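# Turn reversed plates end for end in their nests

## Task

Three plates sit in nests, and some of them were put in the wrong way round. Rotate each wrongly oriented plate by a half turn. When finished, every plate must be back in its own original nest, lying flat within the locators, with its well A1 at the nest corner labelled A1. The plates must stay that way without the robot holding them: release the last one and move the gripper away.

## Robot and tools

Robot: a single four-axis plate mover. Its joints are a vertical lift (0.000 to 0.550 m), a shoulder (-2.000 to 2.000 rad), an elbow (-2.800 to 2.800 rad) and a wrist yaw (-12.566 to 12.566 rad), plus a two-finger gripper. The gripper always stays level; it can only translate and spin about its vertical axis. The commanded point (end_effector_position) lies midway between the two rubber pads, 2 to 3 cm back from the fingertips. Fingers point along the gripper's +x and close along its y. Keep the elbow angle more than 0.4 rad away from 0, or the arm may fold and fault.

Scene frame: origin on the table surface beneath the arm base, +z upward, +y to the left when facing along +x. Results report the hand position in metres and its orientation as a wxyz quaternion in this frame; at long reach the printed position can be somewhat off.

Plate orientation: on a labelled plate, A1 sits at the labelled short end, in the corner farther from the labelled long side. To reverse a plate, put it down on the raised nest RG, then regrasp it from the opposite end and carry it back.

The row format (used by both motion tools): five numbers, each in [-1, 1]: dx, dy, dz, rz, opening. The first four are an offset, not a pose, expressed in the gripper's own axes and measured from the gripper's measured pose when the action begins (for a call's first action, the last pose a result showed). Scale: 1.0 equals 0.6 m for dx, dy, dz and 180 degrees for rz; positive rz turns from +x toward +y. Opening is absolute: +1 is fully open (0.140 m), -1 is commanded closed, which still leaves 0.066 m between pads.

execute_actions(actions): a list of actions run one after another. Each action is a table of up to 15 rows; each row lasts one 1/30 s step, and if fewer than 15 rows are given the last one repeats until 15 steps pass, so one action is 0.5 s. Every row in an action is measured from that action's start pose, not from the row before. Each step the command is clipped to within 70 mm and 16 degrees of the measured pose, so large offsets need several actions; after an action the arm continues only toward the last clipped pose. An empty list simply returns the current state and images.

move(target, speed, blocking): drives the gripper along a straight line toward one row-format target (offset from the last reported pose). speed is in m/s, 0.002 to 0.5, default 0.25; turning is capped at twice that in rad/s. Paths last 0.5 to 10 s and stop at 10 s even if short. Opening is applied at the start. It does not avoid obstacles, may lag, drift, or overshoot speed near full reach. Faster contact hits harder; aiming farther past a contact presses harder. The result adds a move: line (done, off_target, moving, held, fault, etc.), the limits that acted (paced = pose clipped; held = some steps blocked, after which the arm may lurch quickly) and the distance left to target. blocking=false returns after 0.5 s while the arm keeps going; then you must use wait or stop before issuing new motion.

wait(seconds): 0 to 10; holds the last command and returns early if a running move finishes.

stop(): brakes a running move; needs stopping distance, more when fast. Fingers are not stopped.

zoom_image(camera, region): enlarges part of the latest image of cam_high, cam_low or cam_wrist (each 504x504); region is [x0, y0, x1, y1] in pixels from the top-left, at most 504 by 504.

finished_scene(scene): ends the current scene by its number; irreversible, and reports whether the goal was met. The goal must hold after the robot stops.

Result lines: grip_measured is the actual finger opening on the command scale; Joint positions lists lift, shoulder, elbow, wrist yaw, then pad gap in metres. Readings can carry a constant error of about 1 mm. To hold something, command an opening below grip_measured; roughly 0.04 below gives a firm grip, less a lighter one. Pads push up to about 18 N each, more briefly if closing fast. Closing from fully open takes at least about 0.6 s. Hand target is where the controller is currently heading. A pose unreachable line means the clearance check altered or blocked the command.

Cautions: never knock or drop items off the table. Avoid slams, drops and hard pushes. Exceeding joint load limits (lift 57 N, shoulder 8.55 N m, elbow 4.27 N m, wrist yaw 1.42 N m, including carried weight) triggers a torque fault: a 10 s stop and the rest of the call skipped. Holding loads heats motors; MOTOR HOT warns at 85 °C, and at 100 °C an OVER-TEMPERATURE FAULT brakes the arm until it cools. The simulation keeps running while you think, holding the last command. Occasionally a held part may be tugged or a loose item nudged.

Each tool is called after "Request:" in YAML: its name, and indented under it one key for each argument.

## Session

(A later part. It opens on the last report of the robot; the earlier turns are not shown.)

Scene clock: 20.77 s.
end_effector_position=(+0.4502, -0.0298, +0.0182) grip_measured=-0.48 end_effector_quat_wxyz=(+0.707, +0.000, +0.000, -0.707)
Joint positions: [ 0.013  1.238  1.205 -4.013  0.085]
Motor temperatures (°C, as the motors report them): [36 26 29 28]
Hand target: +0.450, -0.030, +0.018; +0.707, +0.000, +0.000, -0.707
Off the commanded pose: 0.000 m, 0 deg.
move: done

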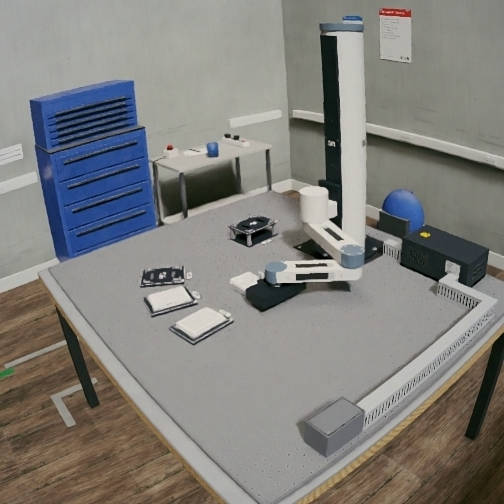

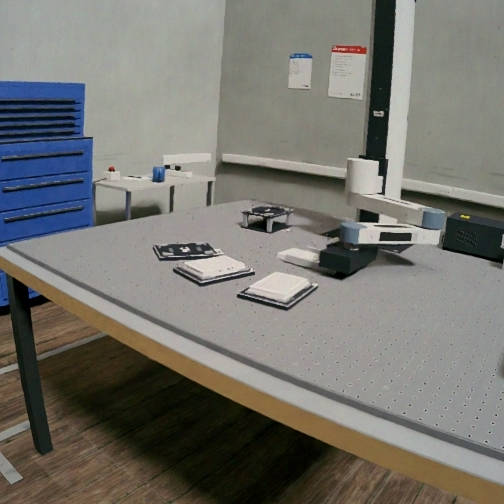

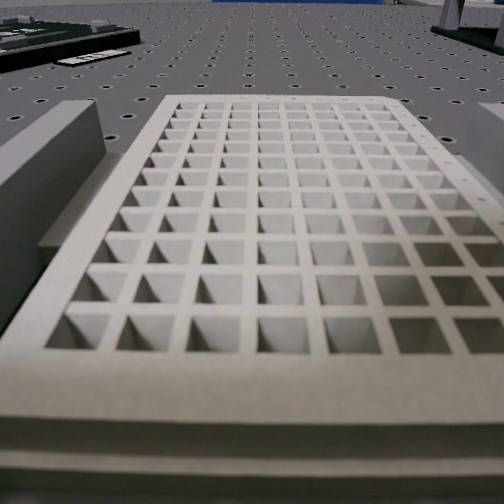

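Request:
execute_actions:
  actions:
    - [[0,0,0.0005,0,-0.1]]

Request:
move:
  target: [0, 0, 0.07, 0, -0.1]
  speed: 0.15

Request:
move:
  target: [0, 0, 0, -0.95, -0.1]
  speed: 0.5

Request:
move:
  target: [0, 0, -0.035, -0.05, -0.1]
  speed: 0.15

Scene clock: 21.50 s.
end_effector_position=(+0.4502, -0.0298, +0.0185) grip_measured=-0.10 end_effector_quat_wxyz=(+0.707, +0.000, +0.000, -0.707)
Joint positions: [ 0.014  1.238  1.205 -4.013  0.099]
Motor temperatures (°C, as the motors report them): [36 26 29 28]
Hand target: +0.450, -0.030, +0.018; +0.707, +0.000, +0.000, -0.707
Off the commanded pose: 0.000 m, 0 deg.

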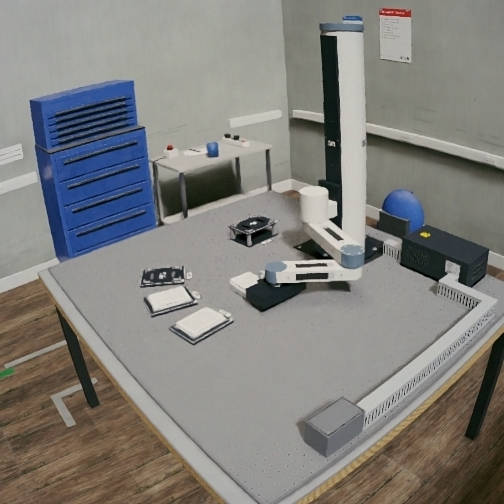

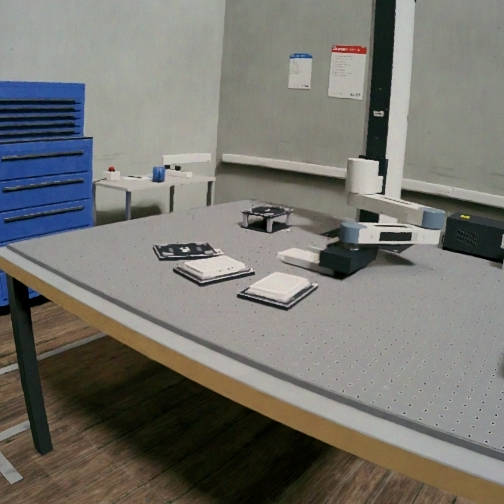

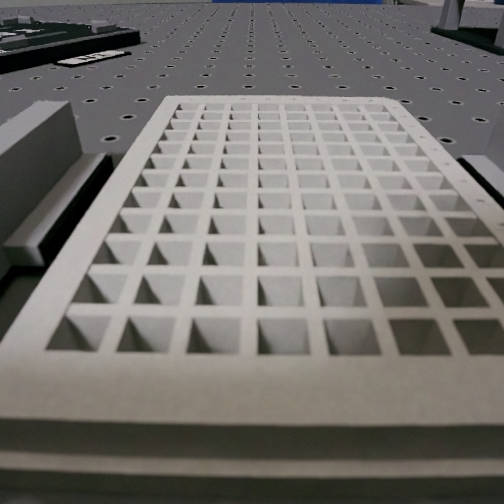

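Scene clock: 22.23 s.
end_effector_position=(+0.4502, -0.0298, +0.0606) grip_measured=-0.10 end_effector_quat_wxyz=(+0.707, +0.000, +0.000, -0.707)
Joint positions: [ 0.056  1.238  1.205 -4.013  0.099]
Motor temperatures (°C, as the motors report them): [36 26 29 28]
Hand target: +0.450, -0.030, +0.061; +0.707, +0.000, +0.000, -0.707
Off the commanded pose: 0.000 m, 0 deg.
move: done

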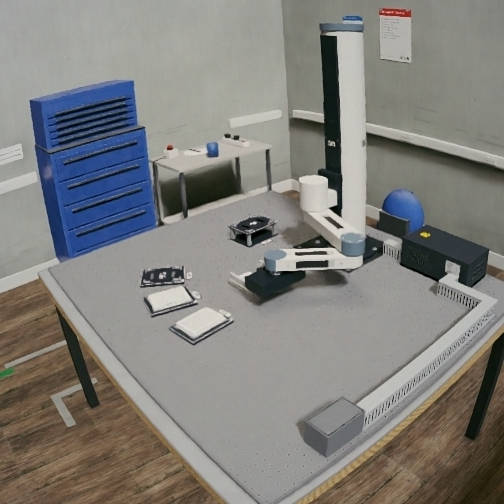

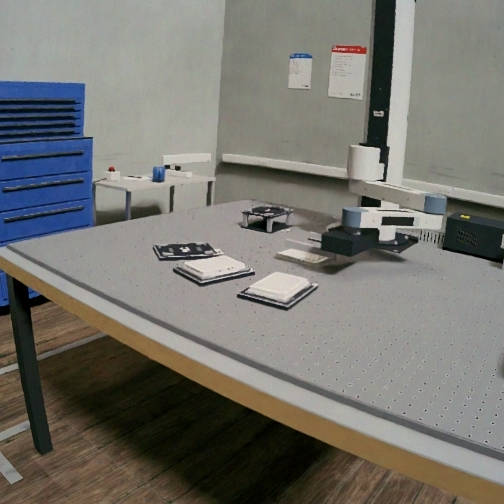

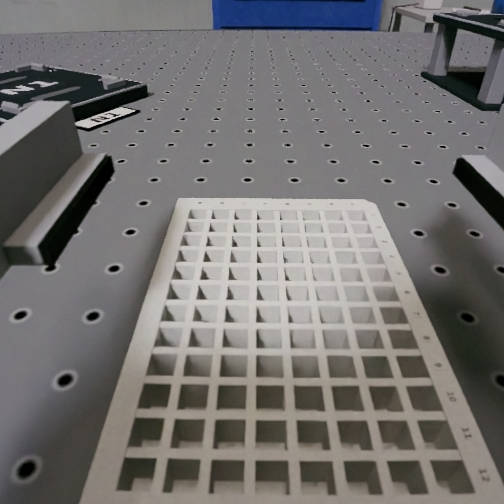

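Scene clock: 25.63 s.
end_effector_position=(+0.4503, -0.0297, +0.0606) grip_measured=-0.10 end_effector_quat_wxyz=(+0.649, -0.000, -0.000, +0.760)
Joint positions: [ 0.056  0.255  1.425 -6.236  0.099]
Motor temperatures (°C, as the motors report them): [36 26 29 28]
Hand target: +0.450, -0.030, +0.061; +0.649, -0.000, -0.000, +0.760
Off the commanded pose: 0.000 m, 0 deg.
move: done

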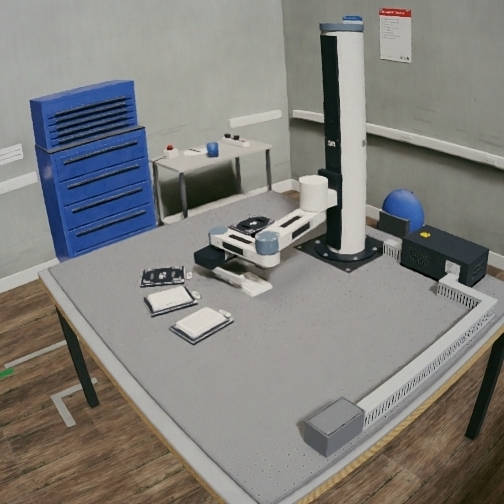

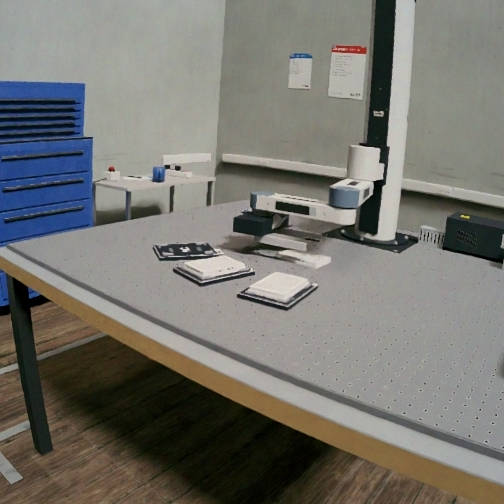

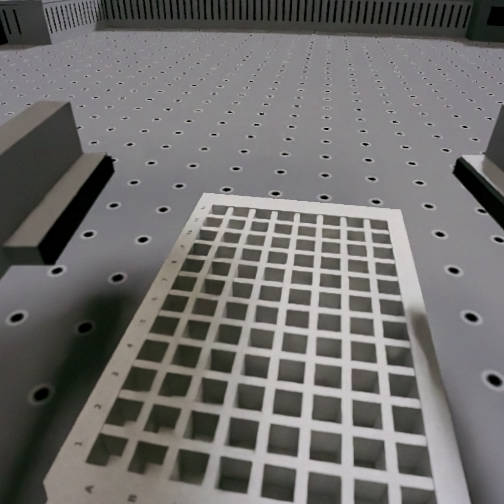

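Scene clock: 26.43 s.
end_effector_position=(+0.4502, -0.0297, +0.0395) grip_measured=-0.10 end_effector_quat_wxyz=(+0.707, -0.000, -0.000, +0.707)
Joint positions: [ 0.035  0.253  1.335 -6.3    0.099]
Motor temperatures (°C, as the motors report them): [36 26 29 28]
Hand target: +0.450, -0.030, +0.040; +0.707, -0.000, -0.000, +0.707
Off the commanded pose: 0.000 m, 0 deg.
move: done

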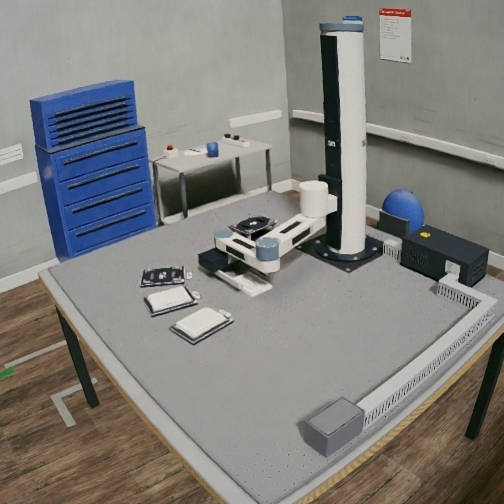

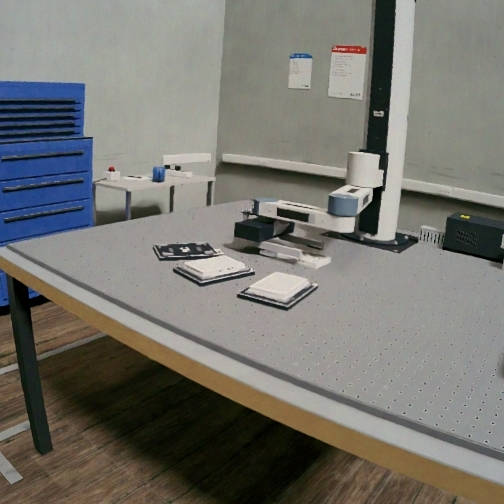

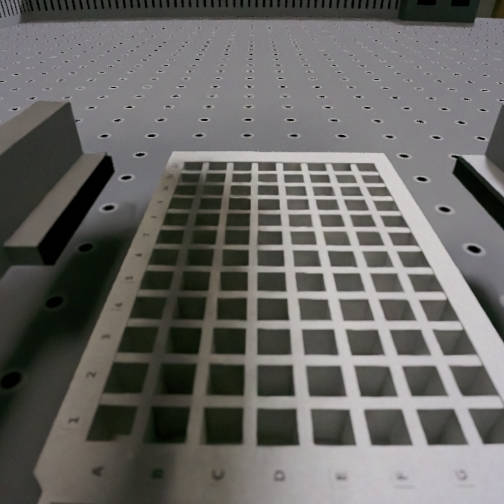

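Request:
move:
  target: [0, 0, -0.0352, 0, -0.1]
  speed: 0.05

Scene clock: 27.27 s.
end_effector_position=(+0.4502, -0.0297, +0.0183) grip_measured=-0.10 end_effector_quat_wxyz=(+0.707, -0.000, -0.000, +0.707)
Joint positions: [ 0.013  0.253  1.335 -6.3    0.099]
Motor temperatures (°C, as the motors report them): [36 26 29 28]
Hand target: +0.450, -0.030, +0.018; +0.707, -0.000, -0.000, +0.707
Off the commanded pose: 0.000 m, 0 deg.
move: done

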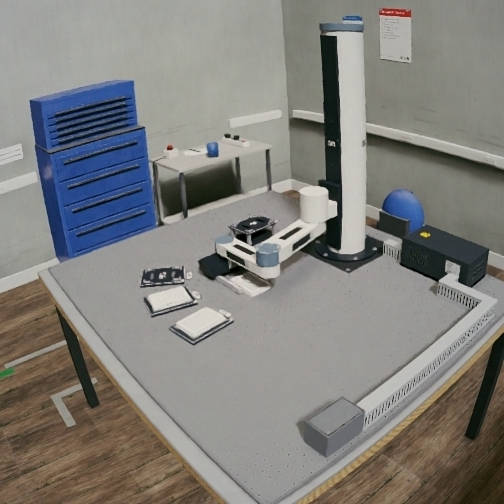

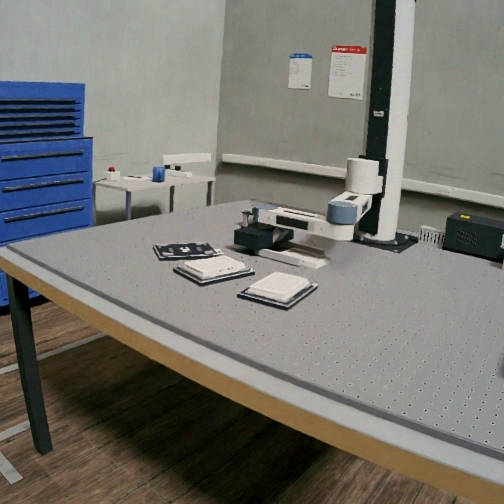

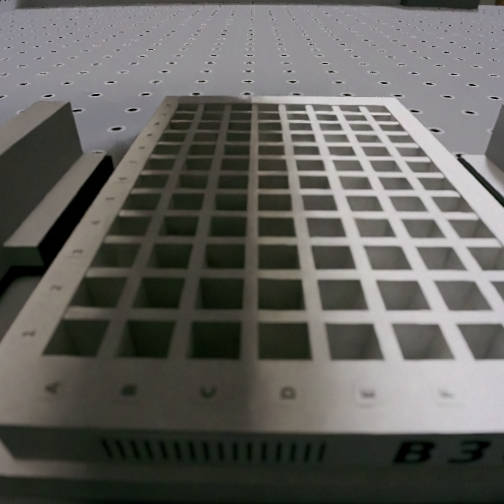

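Request:
execute_actions:
  actions:
    - [[-0.002,0,0,0,-0.1]]
    - [[0,0,0,0,-0.25],[0,0,0,0,-0.3],[0,0,0,0,-0.35],[0,0,0,0,-0.4],[0,0,0,0,-0.42],[0,0,0,0,-0.44],[0,0,0,0,-0.46],[0,0,0,0,-0.48],[0,0,0,0,-0.5],[0,0,0,0,-0.52],[0,0,0,0,-0.53]]

Request:
move:
  target: [0, 0, 0.09, 0, -0.53]
  speed: 0.1

Scene clock: 28.43 s.
end_effector_position=(+0.4502, -0.0310, +0.0183) grip_measured=-0.48 end_effector_quat_wxyz=(+0.707, -0.000, -0.000, +0.707)
Joint positions: [ 0.013  0.249  1.338 -6.299  0.085]
Motor temperatures (°C, as the motors report them): [36 26 29 28]
Hand target: +0.450, -0.031, +0.018; +0.707, -0.000, -0.000, +0.707
Off the commanded pose: 0.000 m, 0 deg.

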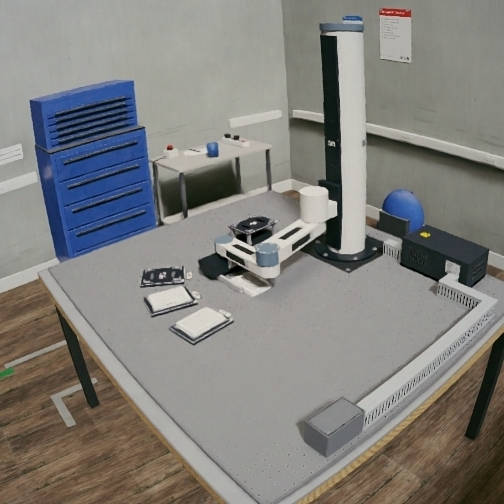

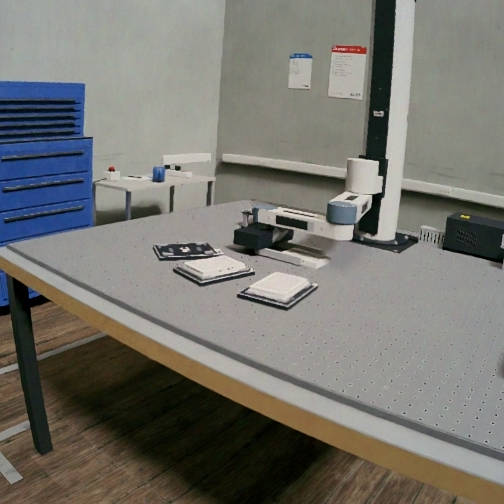

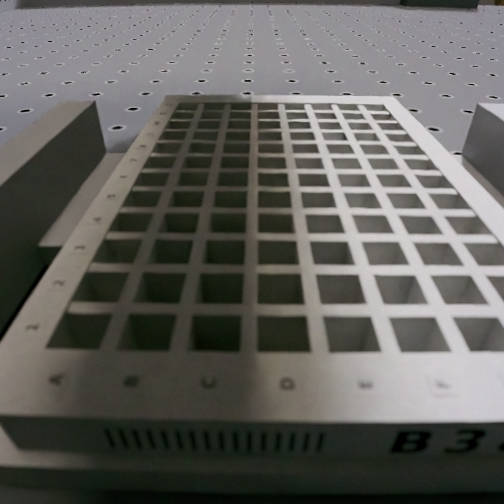

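Scene clock: 29.27 s.
end_effector_position=(+0.4502, -0.0310, +0.0724) grip_measured=-0.48 end_effector_quat_wxyz=(+0.707, -0.000, -0.000, +0.707)
Joint positions: [ 0.067  0.249  1.338 -6.299  0.085]
Motor temperatures (°C, as the motors report them): [36 26 29 28]
Hand target: +0.450, -0.031, +0.072; +0.707, -0.000, -0.000, +0.707
Off the commanded pose: 0.000 m, 0 deg.
move: done

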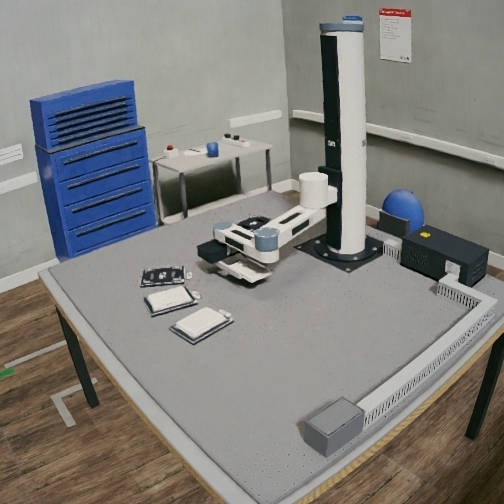

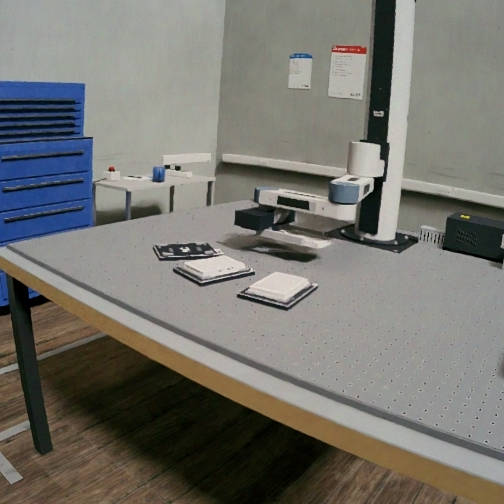

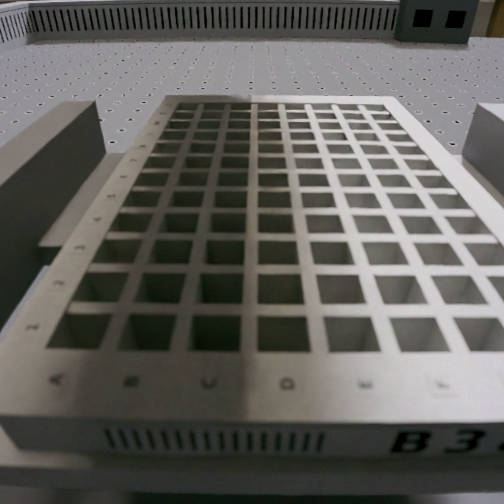

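Request:
move:
  target: [-0.4335, -0.336, -0.03, -0.6783, -0.53]
  speed: 0.4

Scene clock: 32.50 s.
end_effector_position=(+0.6520, -0.2909, +0.0544) grip_measured=-0.48 end_effector_quat_wxyz=(+0.961, -0.000, -0.000, -0.276)
Joint positions: [ 0.049  0.036  1.868 -8.747  0.085]
Motor temperatures (°C, as the motors report them): [36 26 29 28]
Hand target: +0.652, -0.291, +0.054; +0.961, -0.000, -0.000, -0.277
Off the commanded pose: 0.000 m, 0 deg.
move: done

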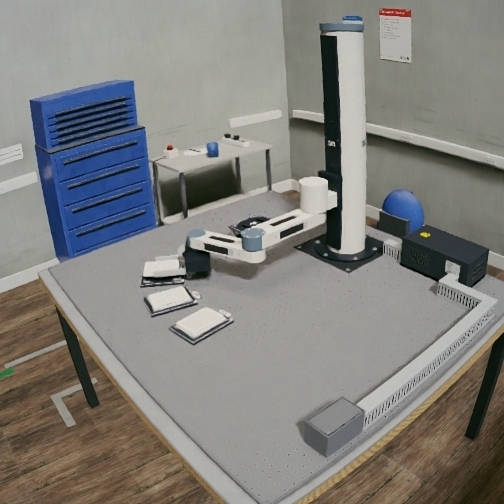

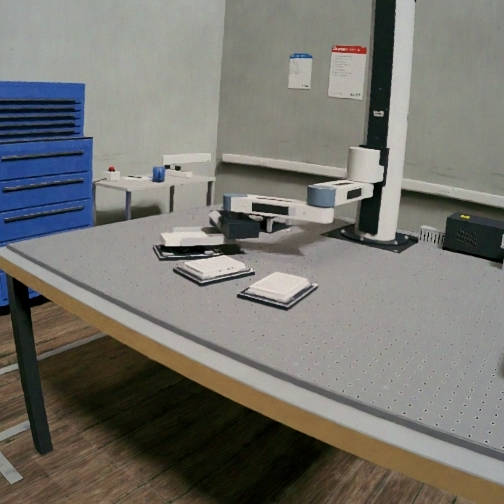

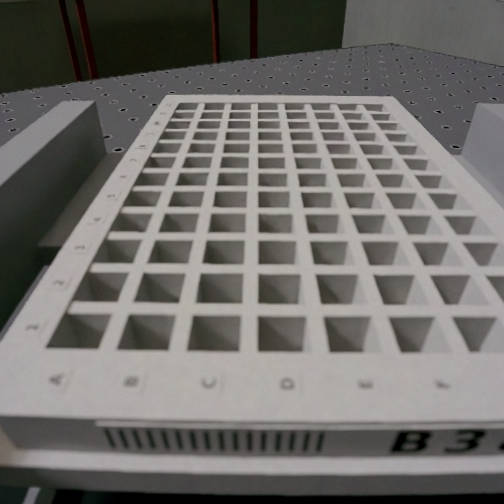

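Request:
move:
  target: [-0.0004, -0.0004, -0.0402, 0, -0.53]
  speed: 0.025

Scene clock: 33.80 s.
end_effector_position=(+0.6516, -0.2911, +0.0303) grip_measured=-0.48 end_effector_quat_wxyz=(+0.961, -0.000, -0.000, -0.276)
Joint positions: [ 0.025  0.037  1.866 -8.746  0.085]
Motor temperatures (°C, as the motors report them): [36 26 29 28]
Hand target: +0.652, -0.291, +0.030; +0.961, -0.000, -0.000, -0.276
Off the commanded pose: 0.000 m, 0 deg.
move: done

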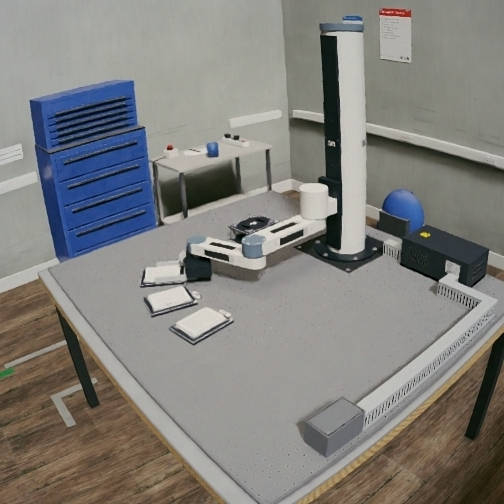

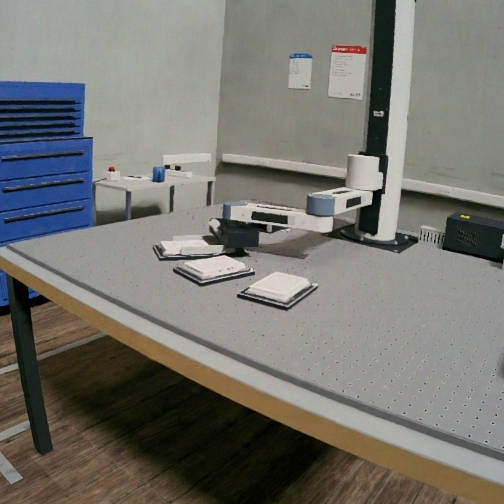

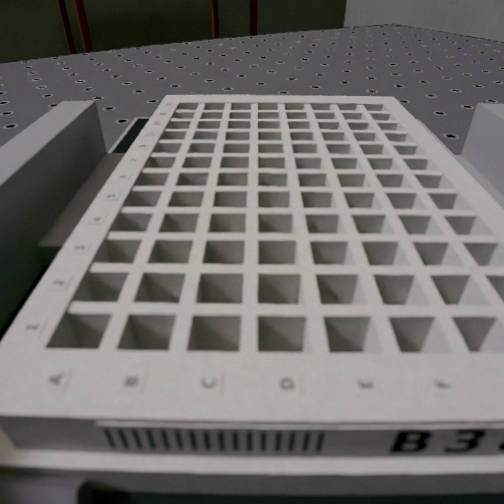

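Request:
execute_actions:
  actions:
    - [[0,0,0,0,-0.1]]

Request:
move:
  target: [0, 0, 0.05, 0, -0.1]
  speed: 0.15

Request:
move:
  target: [-0.04, 0.301, 0, 0.107, -0.1]
  speed: 0.3

Scene clock: 35.87 s.
end_effector_position=(+0.6516, -0.2911, +0.0304) grip_measured=-0.10 end_effector_quat_wxyz=(+0.961, -0.000, -0.000, -0.276)
Joint positions: [ 0.025  0.037  1.866 -8.746  0.099]
Motor temperatures (°C, as the motors report them): [36 26 29 28]
Hand target: +0.652, -0.291, +0.030; +0.961, -0.000, -0.000, -0.276
Off the commanded pose: 0.000 m, 0 deg.

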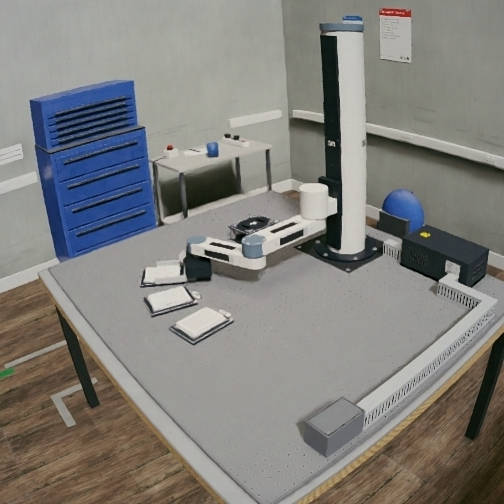

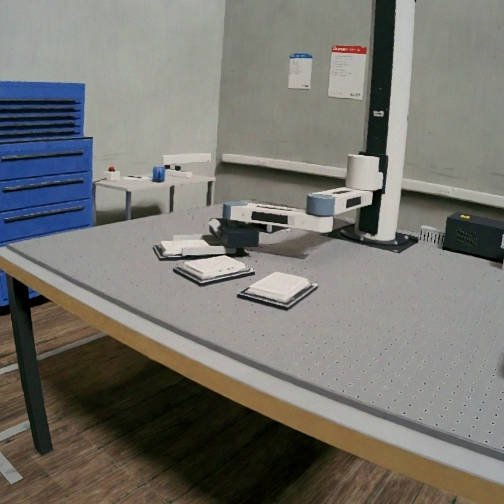

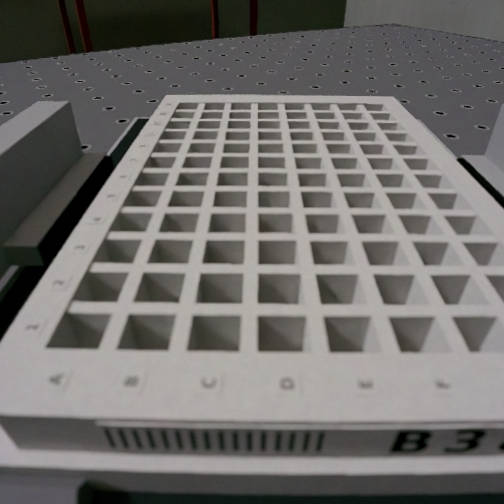

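Scene clock: 36.57 s.
end_effector_position=(+0.6516, -0.2911, +0.0604) grip_measured=-0.10 end_effector_quat_wxyz=(+0.961, -0.000, -0.000, -0.276)
Joint positions: [ 0.055  0.037  1.866 -8.746  0.099]
Motor temperatures (°C, as the motors report them): [36 26 29 28]
Hand target: +0.652, -0.291, +0.060; +0.961, -0.000, -0.000, -0.276
Off the commanded pose: 0.000 m, 0 deg.
move: done

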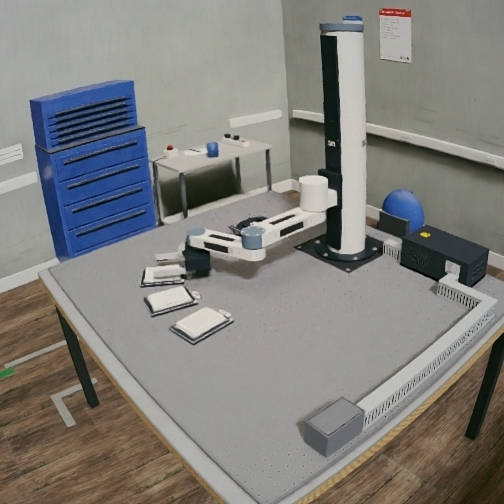

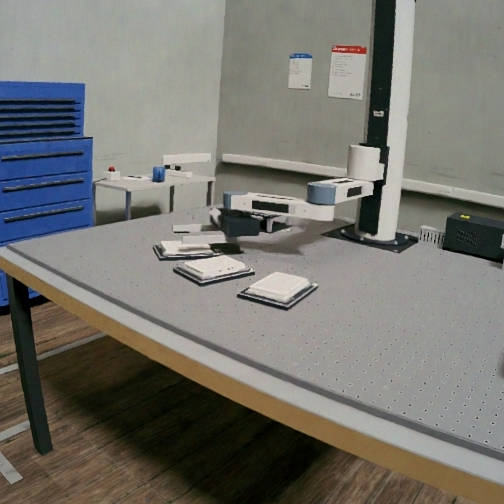

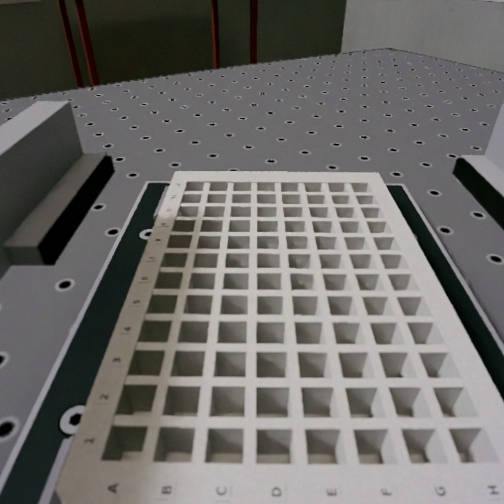

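Scene clock: 37.53 s.
end_effector_position=(+0.7272, -0.1251, +0.0604) grip_measured=-0.10 end_effector_quat_wxyz=(+0.994, -0.000, -0.000, -0.111)
Joint positions: [ 0.055  0.336  1.917 -8.759  0.099]
Motor temperatures (°C, as the motors report them): [36 26 29 28]
Hand target: +0.727, -0.125, +0.060; +0.994, -0.000, -0.000, -0.112
Off the commanded pose: 0.000 m, 0 deg.
move: done

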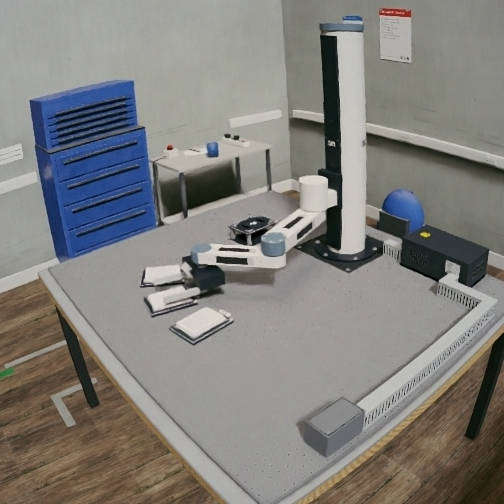

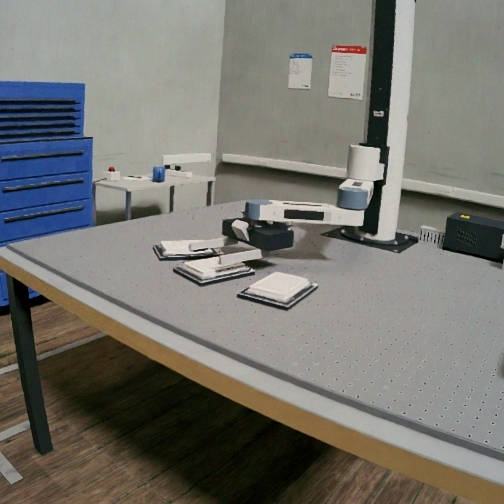

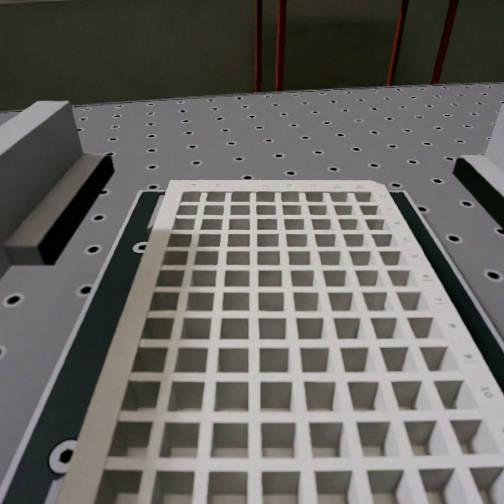

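Request:
move:
  target: [-0.0133, -0.0003, -0.03, 0.0015, -0.1]
  speed: 0.08

Request:
move:
  target: [0, 0, -0.02, 0, -0.1]
  speed: 0.05

Scene clock: 38.50 s.
end_effector_position=(+0.7194, -0.1236, +0.0424) grip_measured=-0.10 end_effector_quat_wxyz=(+0.994, -0.000, -0.000, -0.109)
Joint positions: [ 0.037  0.357  1.865 -8.724  0.099]
Motor temperatures (°C, as the motors report them): [36 26 29 28]
Hand target: +0.719, -0.123, +0.042; +0.994, -0.000, -0.000, -0.109
Off the commanded pose: 0.000 m, 0 deg.
move: done

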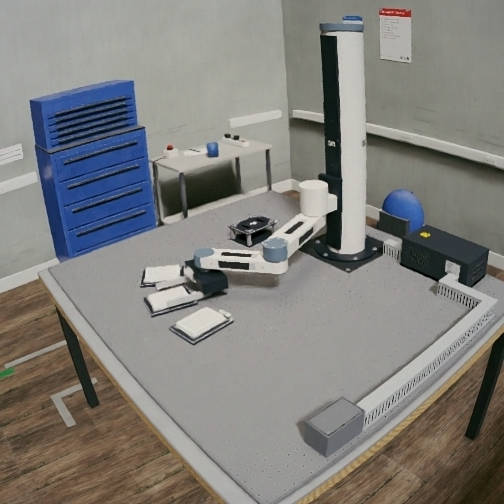

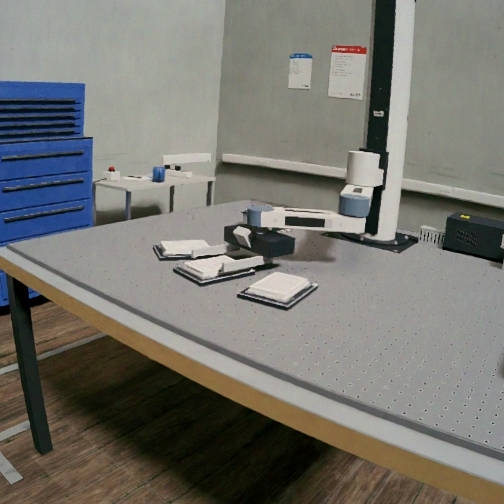

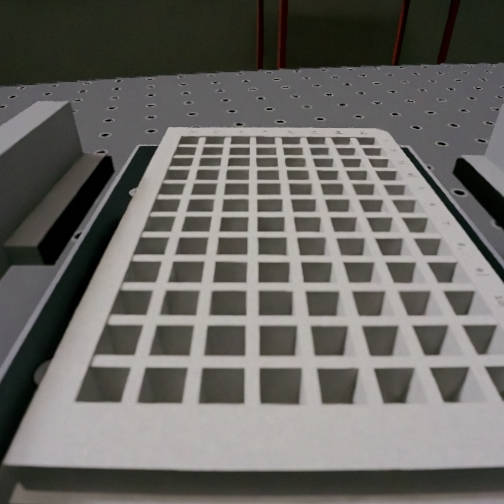

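Scene clock: 39.20 s.
end_effector_position=(+0.7194, -0.1236, +0.0303) grip_measured=-0.10 end_effector_quat_wxyz=(+0.994, -0.000, -0.000, -0.109)
Joint positions: [ 0.025  0.357  1.865 -8.724  0.099]
Motor temperatures (°C, as the motors report them): [36 26 29 28]
Hand target: +0.719, -0.124, +0.030; +0.994, -0.000, -0.000, -0.109
Off the commanded pose: 0.000 m, 0 deg.
move: done

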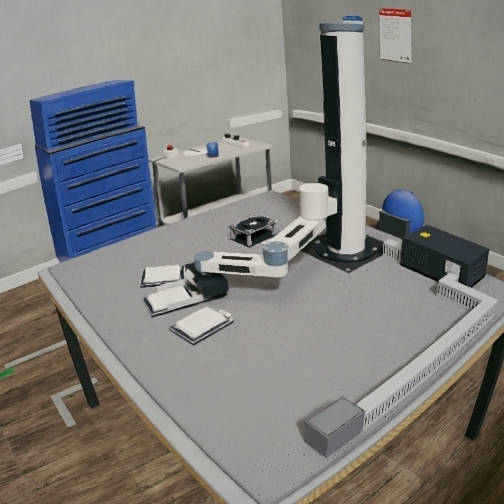

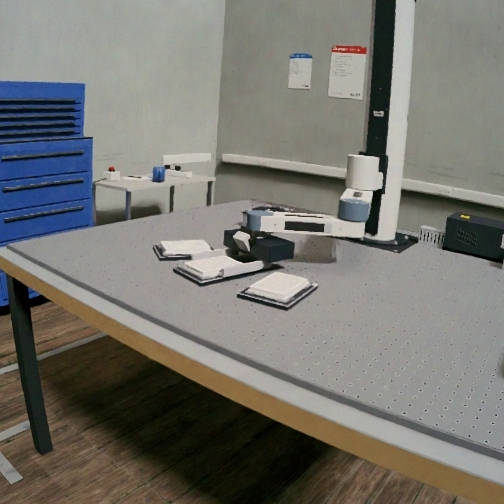

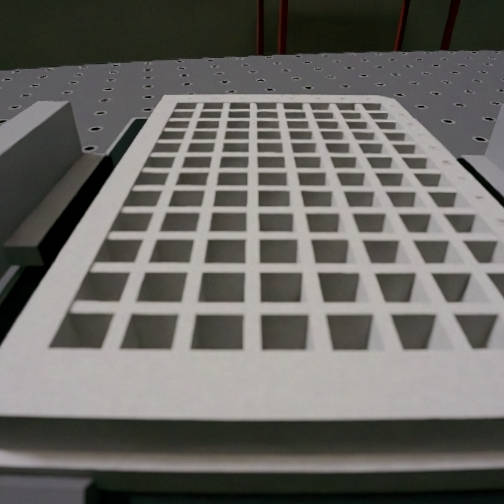

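Request:
execute_actions:
  actions:
    - [[0.001,0,0,0.0028,-0.1]]
    - [[0,0,0,0,-0.25],[0,0,0,0,-0.3],[0,0,0,0,-0.35],[0,0,0,0,-0.4],[0,0,0,0,-0.42],[0,0,0,0,-0.44],[0,0,0,0,-0.46],[0,0,0,0,-0.48],[0,0,0,0,-0.5],[0,0,0,0,-0.52],[0,0,0,0,-0.53]]

Request:
move:
  target: [0, 0, 0.06, 0, -0.53]
  speed: 0.08

Scene clock: 40.40 s.
end_effector_position=(+0.7199, -0.1238, +0.0303) grip_measured=-0.48 end_effector_quat_wxyz=(+0.994, -0.000, -0.000, -0.105)
Joint positions: [ 0.025  0.352  1.869 -8.714  0.085]
Motor temperatures (°C, as the motors report them): [36 26 29 28]
Hand target: +0.720, -0.124, +0.030; +0.994, -0.000, -0.000, -0.105
Off the commanded pose: 0.000 m, 0 deg.

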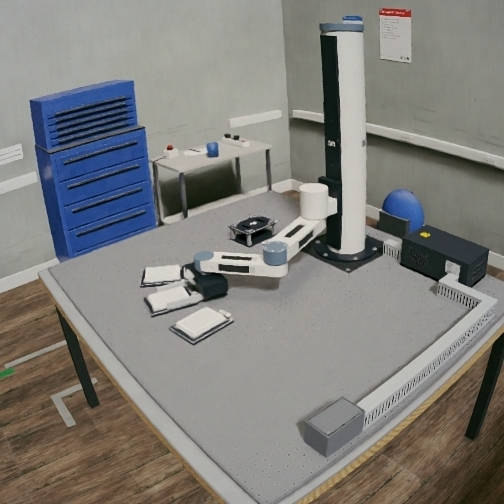

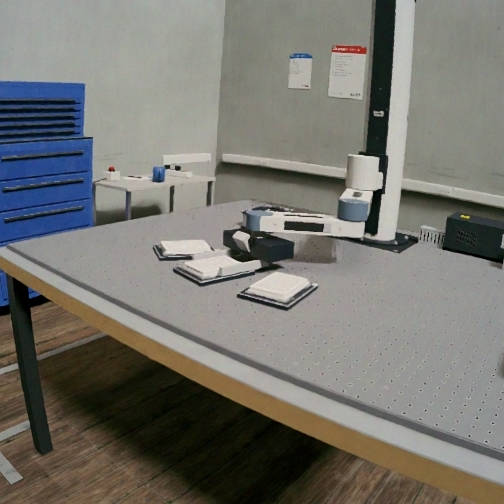

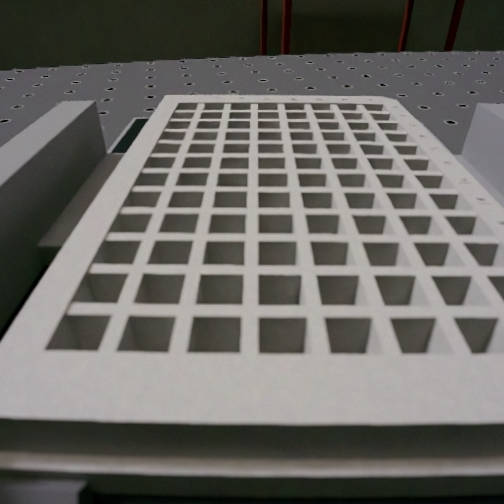

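Scene clock: 41.13 s.
end_effector_position=(+0.7199, -0.1238, +0.0663) grip_measured=-0.48 end_effector_quat_wxyz=(+0.994, -0.000, -0.000, -0.105)
Joint positions: [ 0.061  0.352  1.869 -8.714  0.085]
Motor temperatures (°C, as the motors report them): [36 26 29 28]
Hand target: +0.720, -0.124, +0.066; +0.994, -0.000, -0.000, -0.105
Off the commanded pose: 0.000 m, 0 deg.
move: done

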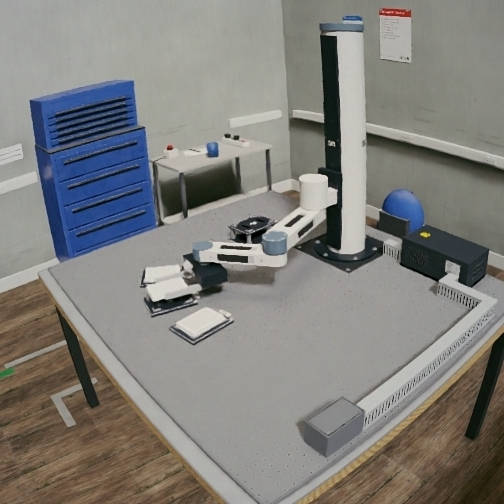

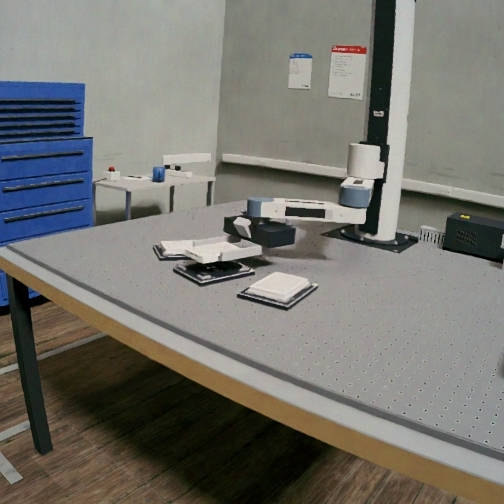

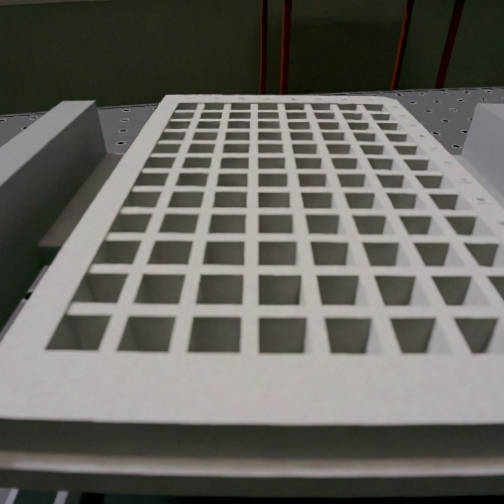

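Request:
move:
  target: [-0.45, 0.05, 0, 0.5, -0.53]
  speed: 0.4

Request:
move:
  target: [0, 0, -0.074, 0, -0.53]
  speed: 0.1

Request:
move:
  target: [0, 0, -0.0063, 0, -0.53]
  speed: 0.01

Scene clock: 43.67 s.
end_effector_position=(+0.4622, -0.0381, +0.0663) grip_measured=-0.48 end_effector_quat_wxyz=(+0.778, -0.000, -0.000, +0.629)
Joint positions: [ 0.061  0.233  1.278 -6.433  0.085]
Motor temperatures (°C, as the motors report them): [36 26 29 28]
Hand target: +0.462, -0.038, +0.066; +0.778, -0.000, -0.000, +0.629
Off the commanded pose: 0.000 m, 0 deg.
move: done

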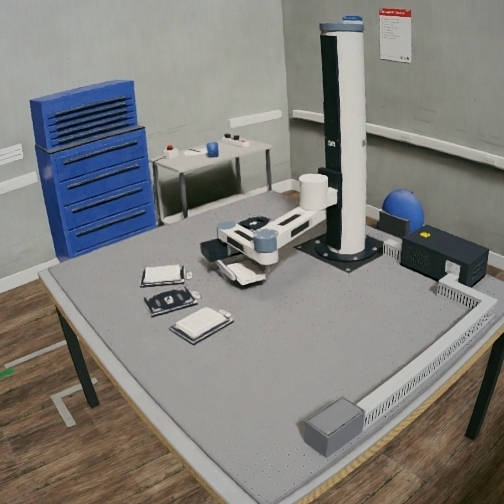

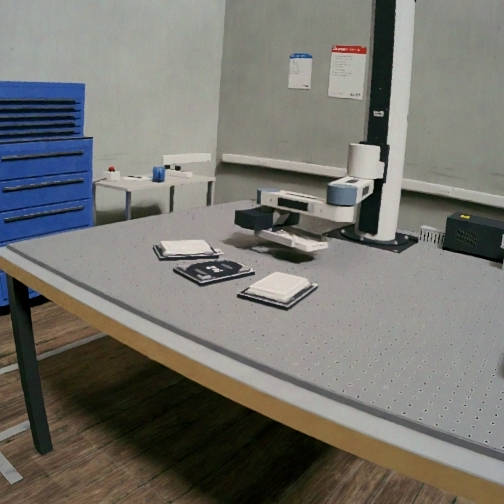

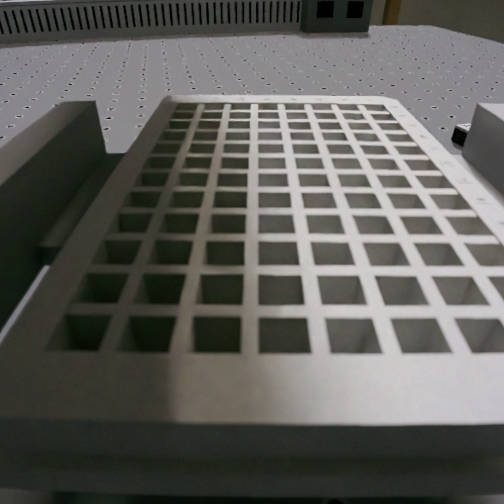

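Scene clock: 44.40 s.
end_effector_position=(+0.4622, -0.0381, +0.0219) grip_measured=-0.48 end_effector_quat_wxyz=(+0.778, -0.000, -0.000, +0.629)
Joint positions: [ 0.017  0.233  1.278 -6.433  0.085]
Motor temperatures (°C, as the motors report them): [36 26 29 28]
Hand target: +0.462, -0.038, +0.022; +0.778, -0.000, -0.000, +0.629
Off the commanded pose: 0.000 m, 0 deg.
move: done

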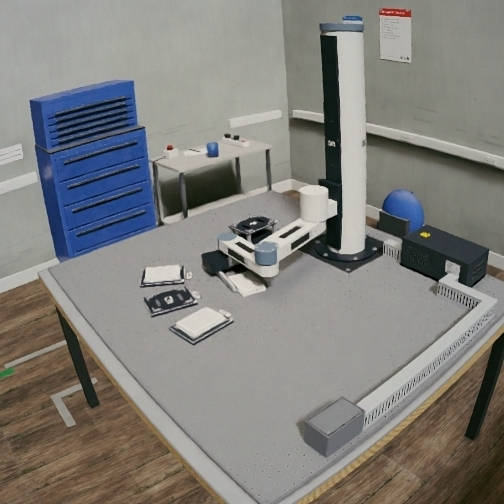

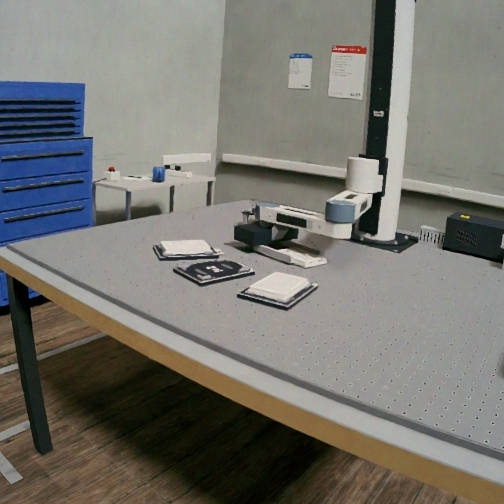

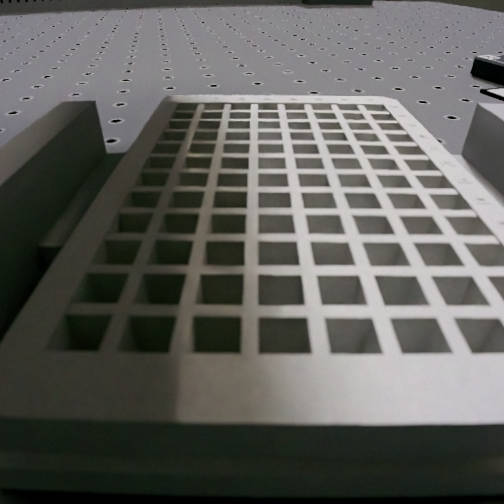

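Scene clock: 45.10 s.
end_effector_position=(+0.4622, -0.0381, +0.0182) grip_measured=-0.48 end_effector_quat_wxyz=(+0.778, -0.000, -0.000, +0.629)
Joint positions: [ 0.013  0.233  1.278 -6.433  0.085]
Motor temperatures (°C, as the motors report them): [36 26 29 28]
Hand target: +0.462, -0.038, +0.018; +0.778, -0.000, -0.000, +0.629
Off the commanded pose: 0.000 m, 0 deg.
move: done

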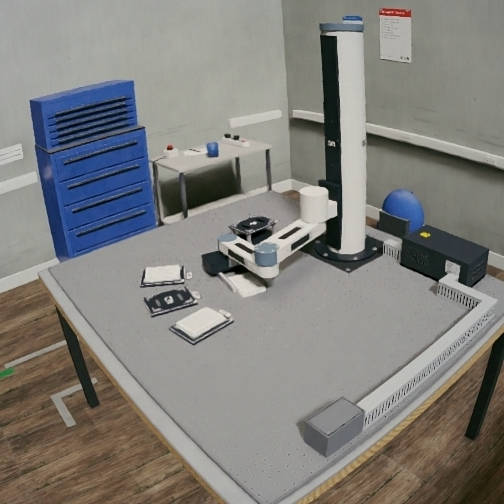

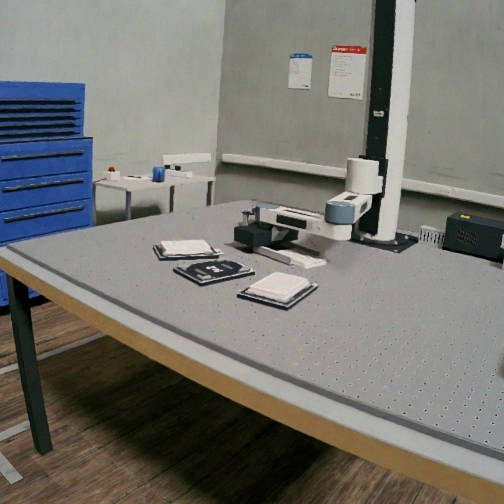

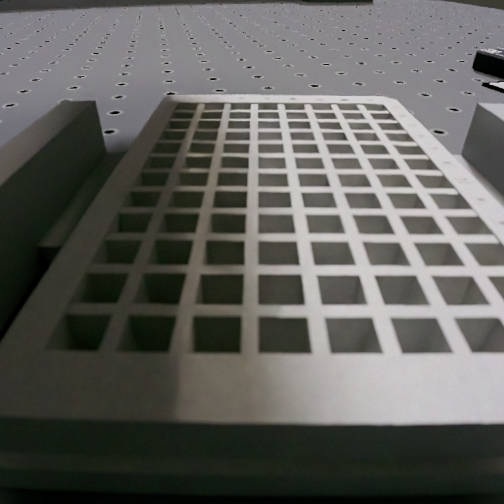

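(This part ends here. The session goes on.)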